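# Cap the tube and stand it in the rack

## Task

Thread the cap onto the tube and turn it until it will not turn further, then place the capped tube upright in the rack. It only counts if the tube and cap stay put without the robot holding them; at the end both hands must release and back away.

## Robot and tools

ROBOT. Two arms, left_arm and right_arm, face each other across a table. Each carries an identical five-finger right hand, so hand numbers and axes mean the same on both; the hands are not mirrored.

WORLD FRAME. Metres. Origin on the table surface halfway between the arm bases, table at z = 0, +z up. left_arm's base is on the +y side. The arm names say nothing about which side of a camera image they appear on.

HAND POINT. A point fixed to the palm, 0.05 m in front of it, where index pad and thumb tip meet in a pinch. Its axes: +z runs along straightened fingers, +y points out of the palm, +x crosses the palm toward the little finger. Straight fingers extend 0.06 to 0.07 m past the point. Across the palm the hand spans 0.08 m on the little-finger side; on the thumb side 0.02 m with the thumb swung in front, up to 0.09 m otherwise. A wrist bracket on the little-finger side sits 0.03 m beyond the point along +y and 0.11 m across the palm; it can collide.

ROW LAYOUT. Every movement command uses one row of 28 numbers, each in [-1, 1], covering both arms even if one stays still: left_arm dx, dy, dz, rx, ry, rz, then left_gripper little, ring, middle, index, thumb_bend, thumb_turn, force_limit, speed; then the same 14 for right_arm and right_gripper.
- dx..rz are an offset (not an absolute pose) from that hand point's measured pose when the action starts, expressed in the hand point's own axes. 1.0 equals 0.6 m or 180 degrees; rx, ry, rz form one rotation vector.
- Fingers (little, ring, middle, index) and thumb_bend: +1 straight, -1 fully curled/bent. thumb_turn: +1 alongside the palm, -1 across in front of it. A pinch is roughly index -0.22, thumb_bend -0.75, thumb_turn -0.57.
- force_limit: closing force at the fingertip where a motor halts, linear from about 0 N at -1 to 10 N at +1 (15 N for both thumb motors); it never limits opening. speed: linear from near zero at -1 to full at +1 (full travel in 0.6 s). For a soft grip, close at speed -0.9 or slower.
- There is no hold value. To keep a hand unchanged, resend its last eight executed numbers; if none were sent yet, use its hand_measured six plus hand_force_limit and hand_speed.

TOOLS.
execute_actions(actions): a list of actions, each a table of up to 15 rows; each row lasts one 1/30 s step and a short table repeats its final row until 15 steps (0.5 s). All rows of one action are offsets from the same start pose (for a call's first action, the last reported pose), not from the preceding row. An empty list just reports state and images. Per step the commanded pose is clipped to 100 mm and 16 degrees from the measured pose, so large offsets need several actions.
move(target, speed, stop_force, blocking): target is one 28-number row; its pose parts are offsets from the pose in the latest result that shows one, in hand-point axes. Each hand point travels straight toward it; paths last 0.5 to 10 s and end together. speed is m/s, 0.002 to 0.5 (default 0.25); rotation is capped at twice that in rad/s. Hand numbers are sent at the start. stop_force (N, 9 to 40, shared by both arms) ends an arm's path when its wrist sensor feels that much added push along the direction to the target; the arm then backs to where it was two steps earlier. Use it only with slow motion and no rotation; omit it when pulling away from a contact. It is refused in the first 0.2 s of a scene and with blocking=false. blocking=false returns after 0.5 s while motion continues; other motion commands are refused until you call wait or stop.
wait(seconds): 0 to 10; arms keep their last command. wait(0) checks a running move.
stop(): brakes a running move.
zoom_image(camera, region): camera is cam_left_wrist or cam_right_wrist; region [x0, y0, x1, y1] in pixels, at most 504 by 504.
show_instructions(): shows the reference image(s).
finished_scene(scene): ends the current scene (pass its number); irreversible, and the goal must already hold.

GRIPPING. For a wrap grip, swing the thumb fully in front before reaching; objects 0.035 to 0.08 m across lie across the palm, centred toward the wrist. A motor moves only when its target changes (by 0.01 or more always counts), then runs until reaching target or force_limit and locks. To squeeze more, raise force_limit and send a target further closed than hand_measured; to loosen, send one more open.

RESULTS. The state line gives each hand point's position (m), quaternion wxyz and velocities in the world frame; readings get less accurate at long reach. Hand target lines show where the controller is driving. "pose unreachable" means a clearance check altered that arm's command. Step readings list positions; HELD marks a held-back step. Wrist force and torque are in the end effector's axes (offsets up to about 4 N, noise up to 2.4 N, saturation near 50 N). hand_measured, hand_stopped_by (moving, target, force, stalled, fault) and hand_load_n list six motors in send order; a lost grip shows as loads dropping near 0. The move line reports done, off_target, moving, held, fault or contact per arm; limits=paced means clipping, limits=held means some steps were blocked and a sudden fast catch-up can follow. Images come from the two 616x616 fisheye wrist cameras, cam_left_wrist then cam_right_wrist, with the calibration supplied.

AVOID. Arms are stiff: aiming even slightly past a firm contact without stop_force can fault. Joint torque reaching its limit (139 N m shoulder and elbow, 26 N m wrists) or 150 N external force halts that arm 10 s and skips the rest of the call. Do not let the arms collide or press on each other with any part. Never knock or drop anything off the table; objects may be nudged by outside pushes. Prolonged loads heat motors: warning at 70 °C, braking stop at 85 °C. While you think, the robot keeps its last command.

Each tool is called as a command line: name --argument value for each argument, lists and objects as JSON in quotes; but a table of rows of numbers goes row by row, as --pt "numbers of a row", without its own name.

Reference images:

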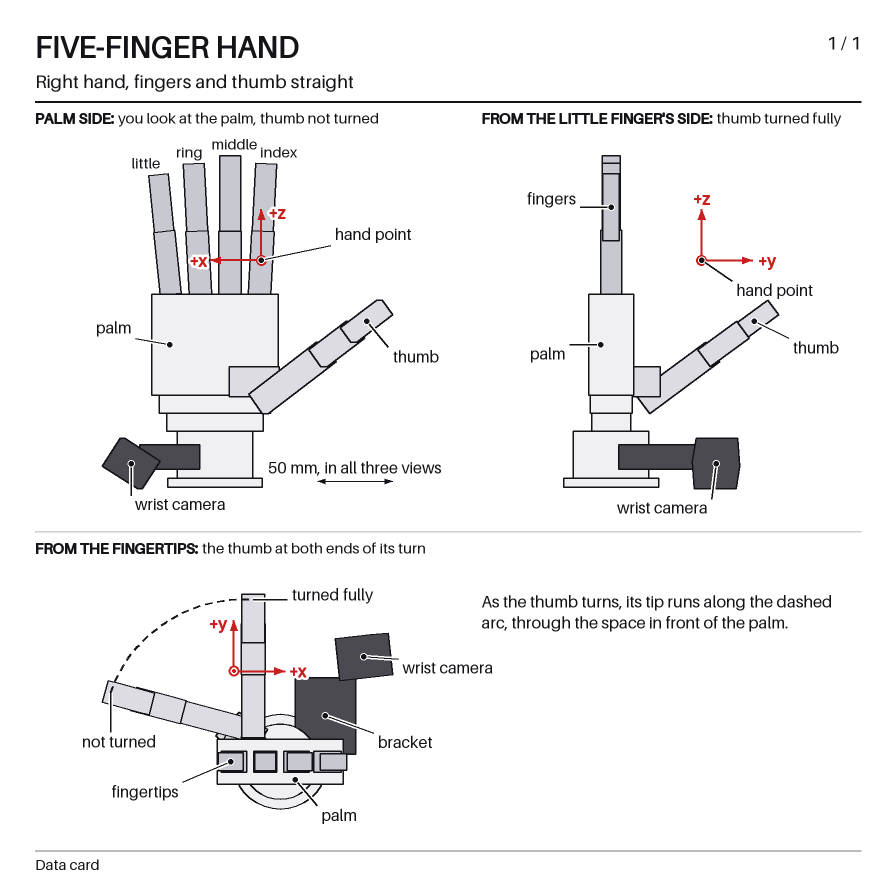

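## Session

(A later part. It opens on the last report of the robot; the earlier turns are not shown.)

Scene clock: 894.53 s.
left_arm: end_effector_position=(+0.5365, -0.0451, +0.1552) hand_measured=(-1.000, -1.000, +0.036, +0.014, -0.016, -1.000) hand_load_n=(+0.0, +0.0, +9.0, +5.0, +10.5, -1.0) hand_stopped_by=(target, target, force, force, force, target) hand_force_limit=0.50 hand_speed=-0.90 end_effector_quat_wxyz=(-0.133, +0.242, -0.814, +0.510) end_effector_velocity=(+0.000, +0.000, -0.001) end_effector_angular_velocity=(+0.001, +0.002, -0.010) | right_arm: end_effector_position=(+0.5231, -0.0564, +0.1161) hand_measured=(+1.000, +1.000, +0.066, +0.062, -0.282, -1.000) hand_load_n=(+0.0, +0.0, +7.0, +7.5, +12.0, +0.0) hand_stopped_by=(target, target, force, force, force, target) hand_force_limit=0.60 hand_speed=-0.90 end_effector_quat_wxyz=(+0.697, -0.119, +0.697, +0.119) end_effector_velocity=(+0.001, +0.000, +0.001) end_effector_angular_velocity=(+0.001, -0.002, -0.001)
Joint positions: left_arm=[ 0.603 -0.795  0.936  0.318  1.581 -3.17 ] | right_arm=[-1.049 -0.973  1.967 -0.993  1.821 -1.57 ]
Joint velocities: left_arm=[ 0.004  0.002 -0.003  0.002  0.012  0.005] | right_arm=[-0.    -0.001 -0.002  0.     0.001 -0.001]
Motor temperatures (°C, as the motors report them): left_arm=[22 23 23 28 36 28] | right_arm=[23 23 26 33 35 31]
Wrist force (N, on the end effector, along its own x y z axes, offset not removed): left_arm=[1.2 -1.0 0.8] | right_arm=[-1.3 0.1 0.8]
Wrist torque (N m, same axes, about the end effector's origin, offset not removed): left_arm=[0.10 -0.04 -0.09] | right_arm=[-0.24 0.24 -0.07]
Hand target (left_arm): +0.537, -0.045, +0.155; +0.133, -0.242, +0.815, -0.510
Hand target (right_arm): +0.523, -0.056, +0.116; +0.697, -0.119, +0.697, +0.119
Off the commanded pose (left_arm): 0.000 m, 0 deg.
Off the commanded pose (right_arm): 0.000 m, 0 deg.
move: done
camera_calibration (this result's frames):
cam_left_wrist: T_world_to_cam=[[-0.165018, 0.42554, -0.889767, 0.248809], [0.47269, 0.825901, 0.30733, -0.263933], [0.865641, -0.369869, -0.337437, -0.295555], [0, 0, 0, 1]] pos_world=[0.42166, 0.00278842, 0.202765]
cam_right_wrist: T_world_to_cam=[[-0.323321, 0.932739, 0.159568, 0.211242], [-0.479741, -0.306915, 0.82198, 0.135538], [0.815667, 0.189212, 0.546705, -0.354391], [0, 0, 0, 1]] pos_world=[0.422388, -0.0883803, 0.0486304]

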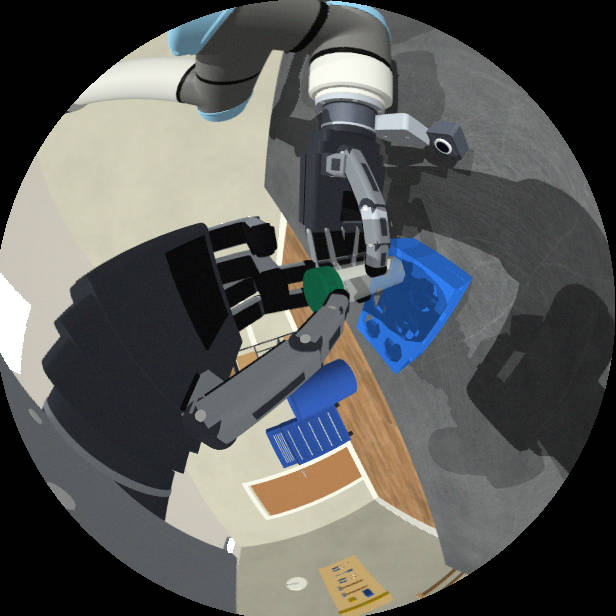

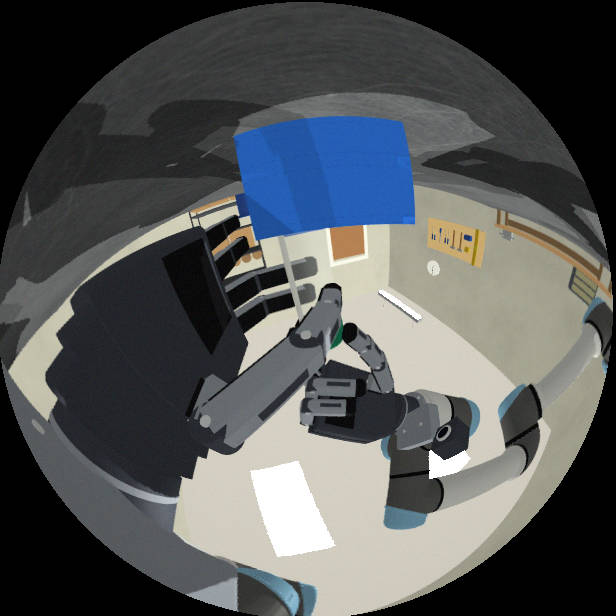

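move --target '[0.0001,-0.0017,0.0038,-0.0025,0.0745,0.0372,-1,-1,-0.34,-0.34,-0.44,-1,0.5,-0.9,0,0,0,0,0,0,1,1,-0.35,-0.35,-0.55,-1,0.6,-0.9]'

move --target '[0.0058,0.0042,-0.0098,0.0075,-0.2235,-0.1118,-1,-1,-0.34,-0.34,-0.44,-1,0.5,-0.9,0,-0.003,0,0,0,0,1,1,0.16,0.16,-0.15,-1,0.6,0.5]'

move --target '[0,0,0,0,0,0,-1,-1,-0.34,-0.34,-0.44,-1,0.5,-0.9,0,0,0,0,0,0,1,1,-0.35,-0.35,-0.55,-1,0.5,-0.85]'

move --target '[0.0035,-0.0046,0.0107,-0.0075,0.2235,0.1118,-1,-1,-0.34,-0.34,-0.44,-1,0.5,-0.9,0,0,0,0,0,0,1,1,-0.35,-0.35,-0.55,-1,0.5,-0.85]'

zoom_image --camera "cam_left_wrist" --region '[290,200,450,360]'

Scene clock: 912.50 s.
left_arm: end_effector_position=(+0.5378, -0.0472, +0.1551) hand_measured=(-1.000, -1.000, +0.036, +0.014, -0.016, -1.000) hand_load_n=(+0.0, +0.0, +9.0, +5.0, +11.0, -1.5) hand_stopped_by=(target, target, force, force, force, target) hand_force_limit=0.50 hand_speed=-0.90 end_effector_quat_wxyz=(-0.066, +0.134, -0.839, +0.523) end_effector_velocity=(-0.000, -0.000, -0.001) end_effector_angular_velocity=(+0.004, +0.003, -0.013) | right_arm: end_effector_position=(+0.5231, -0.0564, +0.1161) hand_measured=(+1.000, +1.000, +0.066, +0.062, -0.282, -1.000) hand_load_n=(+0.0, +0.0, +6.0, +7.5, +12.5, +0.0) hand_stopped_by=(target, target, force, force, force, target) hand_force_limit=0.60 hand_speed=-0.90 end_effector_quat_wxyz=(+0.697, -0.119, +0.697, +0.119) end_effector_velocity=(-0.001, +0.000, -0.001) end_effector_angular_velocity=(+0.001, +0.001, +0.002)
Joint positions: left_arm=[ 0.682 -0.743  0.847  0.381  1.884 -3.013] | right_arm=[-1.049 -0.973  1.967 -0.993  1.821 -1.57 ]
Joint velocities: left_arm=[ 0.003  0.007 -0.013  0.013  0.014  0.007] | right_arm=[ 0.     0.001  0.001 -0.001 -0.001  0.001]
Motor temperatures (°C, as the motors report them): left_arm=[22 23 23 28 36 28] | right_arm=[23 23 26 33 35 31]
Wrist force (N, on the end effector, along its own x y z axes, offset not removed): left_arm=[0.3 1.9 2.3] | right_arm=[0.0 1.3 3.8]
Wrist torque (N m, same axes, about the end effector's origin, offset not removed): left_arm=[0.67 0.04 -0.16] | right_arm=[-0.18 0.03 -0.09]
Hand target (left_arm): +0.538, -0.047, +0.155; +0.066, -0.133, +0.839, -0.523
Hand target (right_arm): +0.523, -0.056, +0.116; +0.697, -0.119, +0.697, +0.119
Off the commanded pose (left_arm): 0.000 m, 0 deg.
Off the commanded pose (right_arm): 0.000 m, 0 deg.
move: done
camera_calibration (this result's frames):
cam_left_wrist: T_world_to_cam=[[-0.0489991, 0.454073, -0.889616, 0.188745], [0.669231, 0.676107, 0.308234, -0.3757], [0.741437, -0.580256, -0.337009, -0.240655], [0, 0, 0, 1]] pos_world=[0.439109, 0.0286682, 0.202612]
cam_right_wrist: T_world_to_cam=[[-0.323307, 0.932745, 0.159558, 0.211242], [-0.479717, -0.306893, 0.822003, 0.135531], [0.815686, 0.189217, 0.546674, -0.354391], [0, 0, 0, 1]] pos_world=[0.422384, -0.0883843, 0.0486241]

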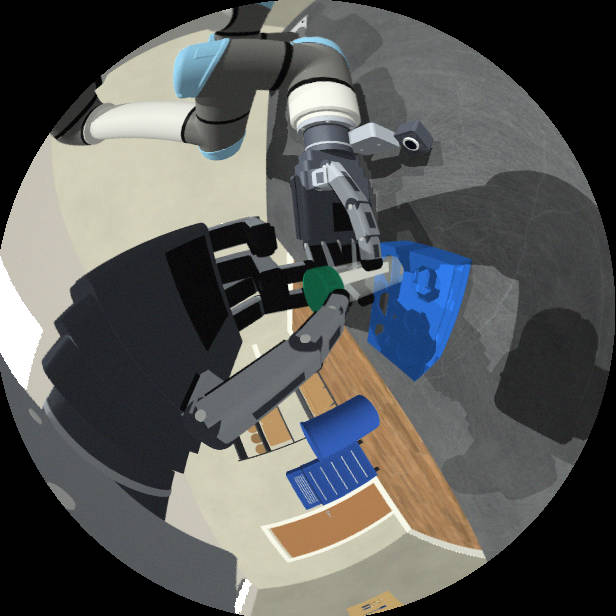

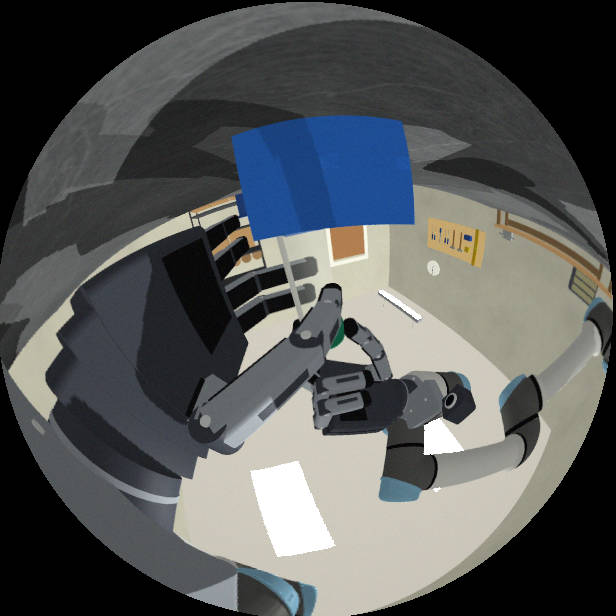

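Scene clock: 914.60 s.
left_arm: end_effector_position=(+0.5325, -0.0422, +0.1555) hand_measured=(-1.000, -1.000, +0.036, +0.014, -0.016, -1.000) hand_load_n=(+0.0, +0.0, +8.5, +4.5, +11.0, +0.0) hand_stopped_by=(target, target, force, force, force, target) hand_force_limit=0.50 hand_speed=-0.90 end_effector_quat_wxyz=(-0.260, +0.445, -0.723, +0.459) end_effector_velocity=(+0.000, -0.000, -0.000) end_effector_angular_velocity=(+0.003, +0.003, +0.009) | right_arm: end_effector_position=(+0.5237, -0.0581, +0.1161) hand_measured=(+1.000, +1.000, +0.160, +0.160, -0.150, -1.000) hand_load_n=(+0.0, +0.0, +0.0, +0.0, +0.0, +0.0) hand_stopped_by=(target, target, target, target, target, target) hand_force_limit=0.60 hand_speed=0.50 end_effector_quat_wxyz=(+0.697, -0.119, +0.697, +0.119) end_effector_velocity=(-0.000, +0.000, -0.000) end_effector_angular_velocity=(-0.000, +0.000, +0.001)
Joint positions: left_arm=[ 0.459 -0.697  0.772  0.482  0.993 -3.506] | right_arm=[-1.053 -0.975  1.97  -0.995  1.817 -1.57 ]
Joint velocities: left_arm=[-0.001  0.009 -0.017  0.016 -0.008 -0.009] | right_arm=[-0.     0.    -0.     0.    -0.001 -0.   ]
Motor temperatures (°C, as the motors report them): left_arm=[22 23 23 28 36 28] | right_arm=[23 23 26 33 35 31]
Wrist force (N, on the end effector, along its own x y z axes, offset not removed): left_arm=[-1.2 5.0 0.8] | right_arm=[-1.3 -1.0 0.6]
Wrist torque (N m, same axes, about the end effector's origin, offset not removed): left_arm=[0.72 0.15 -0.06] | right_arm=[-0.30 0.17 -0.18]
Hand target (left_arm): +0.533, -0.042, +0.156; +0.260, -0.445, +0.723, -0.459
Hand target (right_arm): +0.524, -0.058, +0.116; +0.697, -0.119, +0.697, +0.119
Off the commanded pose (left_arm): 0.000 m, 0 deg.
Off the commanded pose (right_arm): 0.000 m, 0 deg.
move: done
camera_calibration (this result's frames):
cam_left_wrist: T_world_to_cam=[[-0.356371, 0.283519, -0.89029, 0.343175], [-0.00373684, 0.95241, 0.304797, -0.00517574], [0.934337, 0.111948, -0.338352, -0.307035], [0, 0, 0, 1]] pos_world=[0.409153, -0.0579953, 0.203217]
cam_right_wrist: T_world_to_cam=[[-0.323307, 0.932745, 0.159562, 0.213016], [-0.479716, -0.306896, 0.822002, 0.135296], [0.815687, 0.189215, 0.546674, -0.35455], [0, 0, 0, 1]] pos_world=[0.422975, -0.090081, 0.0486205]

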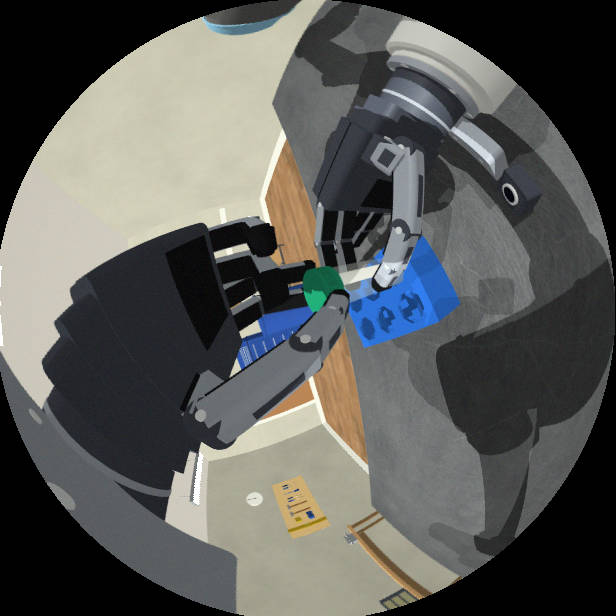

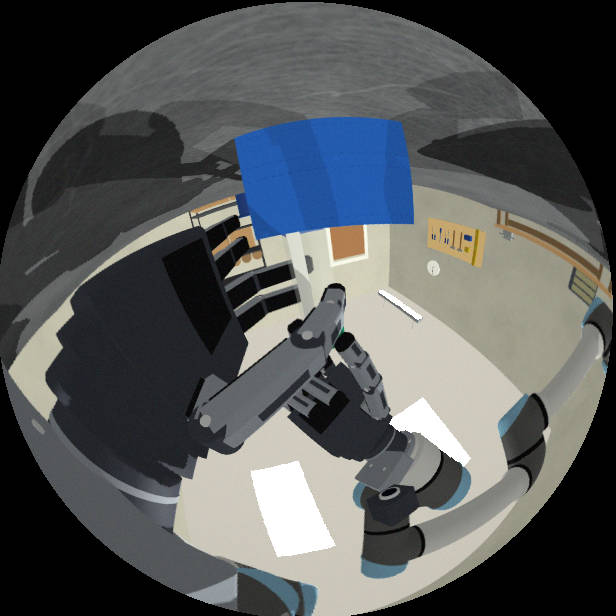

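Scene clock: 915.57 s.
left_arm: end_effector_position=(+0.5325, -0.0422, +0.1555) hand_measured=(-1.000, -1.000, +0.036, +0.014, -0.016, -1.000) hand_load_n=(+0.0, +0.0, +7.5, +4.5, +10.5, -1.5) hand_stopped_by=(target, target, force, force, force, target) hand_force_limit=0.50 hand_speed=-0.90 end_effector_quat_wxyz=(-0.260, +0.445, -0.723, +0.459) end_effector_velocity=(-0.001, -0.001, -0.000) end_effector_angular_velocity=(+0.001, +0.001, -0.001) | right_arm: end_effector_position=(+0.5237, -0.0582, +0.1161) hand_measured=(+1.000, +1.000, +0.056, +0.048, -0.236, -1.000) hand_load_n=(+0.0, +0.0, +8.5, +10.0, +10.5, +0.5) hand_stopped_by=(target, target, force, force, force, target) hand_force_limit=0.50 hand_speed=-0.85 end_effector_quat_wxyz=(+0.697, -0.119, +0.697, +0.119) end_effector_velocity=(+0.000, +0.000, +0.000) end_effector_angular_velocity=(-0.001, -0.001, +0.001)
Joint positions: left_arm=[ 0.459 -0.697  0.772  0.482  0.993 -3.506] | right_arm=[-1.053 -0.975  1.97  -0.995  1.817 -1.57 ]
Joint velocities: left_arm=[-0.001 -0.     0.     0.001 -0.    -0.   ] | right_arm=[ 0.    -0.    -0.001  0.001 -0.001 -0.001]
Motor temperatures (°C, as the motors report them): left_arm=[22 23 23 28 36 28] | right_arm=[23 23 26 33 35 31]
Wrist force (N, on the end effector, along its own x y z axes, offset not removed): left_arm=[-0.6 -0.6 -5.2] | right_arm=[-0.3 -2.6 5.5]
Wrist torque (N m, same axes, about the end effector's origin, offset not removed): left_arm=[0.09 0.44 -0.43] | right_arm=[0.00 0.39 0.02]
Hand target (left_arm): +0.533, -0.042, +0.156; +0.260, -0.445, +0.723, -0.459
Hand target (right_arm): +0.524, -0.058, +0.116; +0.697, -0.119, +0.697, +0.119
Off the commanded pose (left_arm): 0.000 m, 0 deg.
Off the commanded pose (right_arm): 0.000 m, 0 deg.
move: done
camera_calibration (this result's frames):
cam_left_wrist: T_world_to_cam=[[-0.356367, 0.283538, -0.890286, 0.343166], [-0.00366378, 0.952412, 0.304791, -0.00518157], [0.934339, 0.111879, -0.338369, -0.307006], [0, 0, 0, 1]] pos_world=[0.409122, -0.058018, 0.203213]
cam_right_wrist: T_world_to_cam=[[-0.323246, 0.932767, 0.159558, 0.213028], [-0.479737, -0.306862, 0.822002, 0.135315], [0.815699, 0.189163, 0.546675, -0.35458], [0, 0, 0, 1]] pos_world=[0.423006, -0.0901094, 0.0486204]

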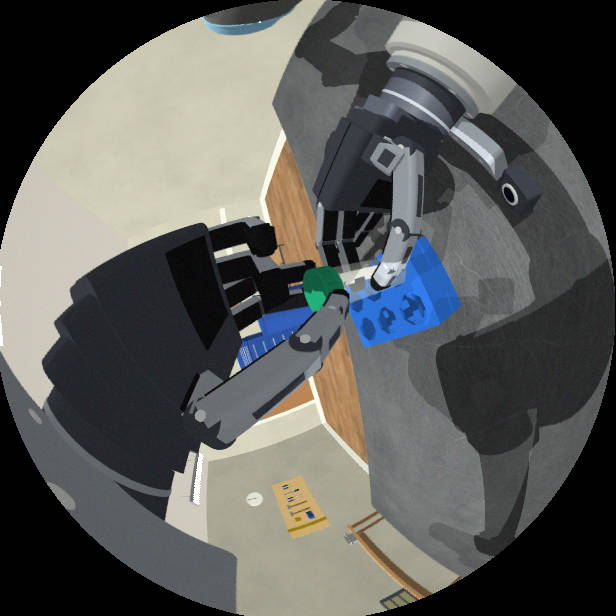

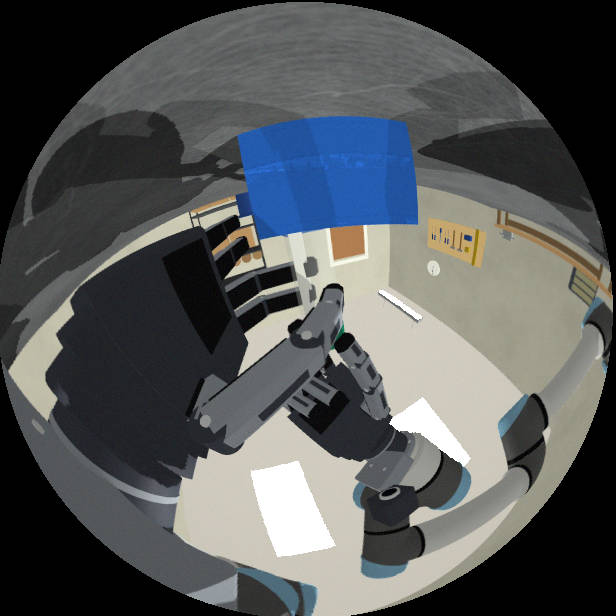

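Scene clock: 917.63 s.
left_arm: end_effector_position=(+0.5377, -0.0472, +0.1553) hand_measured=(-1.000, -1.000, +0.036, +0.014, -0.016, -1.000) hand_load_n=(+0.0, +0.0, +9.0, +4.5, +11.5, -1.5) hand_stopped_by=(target, target, force, force, force, target) hand_force_limit=0.50 hand_speed=-0.90 end_effector_quat_wxyz=(-0.066, +0.134, -0.839, +0.524) end_effector_velocity=(-0.000, -0.001, -0.000) end_effector_angular_velocity=(+0.002, +0.002, -0.013) | right_arm: end_effector_position=(+0.5237, -0.0581, +0.1161) hand_measured=(+1.000, +1.000, +0.056, +0.048, -0.234, -1.000) hand_load_n=(+0.0, +0.0, +5.5, +8.0, +12.0, -0.5) hand_stopped_by=(target, target, force, force, force, target) hand_force_limit=0.50 hand_speed=-0.85 end_effector_quat_wxyz=(+0.697, -0.119, +0.697, +0.119) end_effector_velocity=(+0.000, -0.000, +0.000) end_effector_angular_velocity=(+0.002, -0.000, -0.002)
Joint positions: left_arm=[ 0.682 -0.744  0.849  0.379  1.884 -3.013] | right_arm=[-1.053 -0.975  1.97  -0.995  1.817 -1.57 ]
Joint velocities: left_arm=[ 0.003  0.007 -0.014  0.012  0.014  0.008] | right_arm=[-0.     0.001 -0.001 -0.001  0.002  0.001]
Motor temperatures (°C, as the motors report them): left_arm=[22 23 23 28 36 28] | right_arm=[23 23 26 33 35 31]
Wrist force (N, on the end effector, along its own x y z axes, offset not removed): left_arm=[-0.8 -1.4 0.8] | right_arm=[-0.1 2.9 2.5]
Wrist torque (N m, same axes, about the end effector's origin, offset not removed): left_arm=[0.46 0.28 0.00] | right_arm=[0.40 0.29 0.08]
Hand target (left_arm): +0.538, -0.047, +0.155; +0.066, -0.133, +0.839, -0.523
Hand target (right_arm): +0.524, -0.058, +0.116; +0.697, -0.119, +0.697, +0.119
Off the commanded pose (left_arm): 0.000 m, 0 deg.
Off the commanded pose (right_arm): 0.000 m, 0 deg.
move: done
camera_calibration (this result's frames):
cam_left_wrist: T_world_to_cam=[[-0.0485989, 0.453547, -0.889907, 0.188707], [0.668933, 0.676415, 0.308208, -0.375509], [0.741732, -0.580309, -0.336265, -0.240824], [0, 0, 0, 1]] pos_world=[0.438988, 0.0286598, 0.202685]
cam_right_wrist: T_world_to_cam=[[-0.323266, 0.932759, 0.15956, 0.21303], [-0.479737, -0.306876, 0.821997, 0.1353], [0.81569, 0.189177, 0.546682, -0.354584], [0, 0, 0, 1]] pos_world=[0.423004, -0.0901067, 0.0486371]

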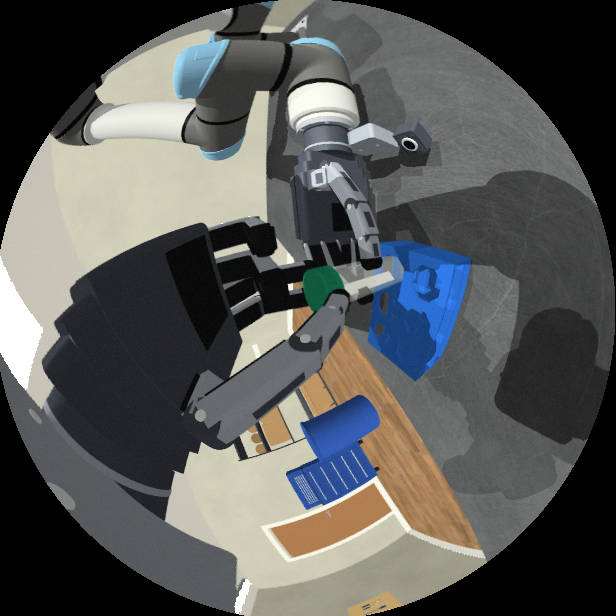

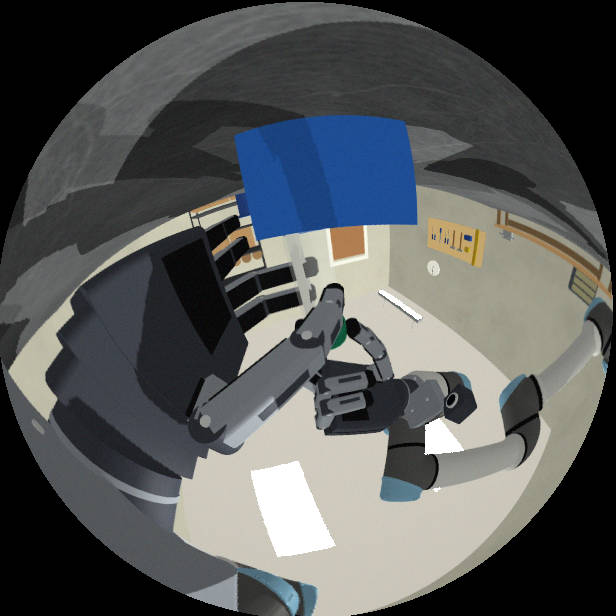

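Region (290, 200, 450, 360) of cam_left_wrist's 616x616 image, scaled by 3.150, with more detail than that image has.

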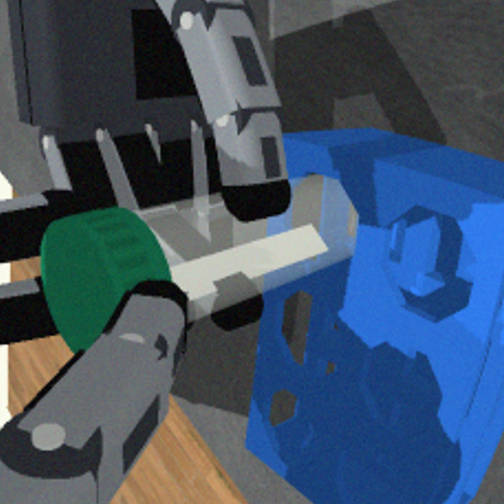

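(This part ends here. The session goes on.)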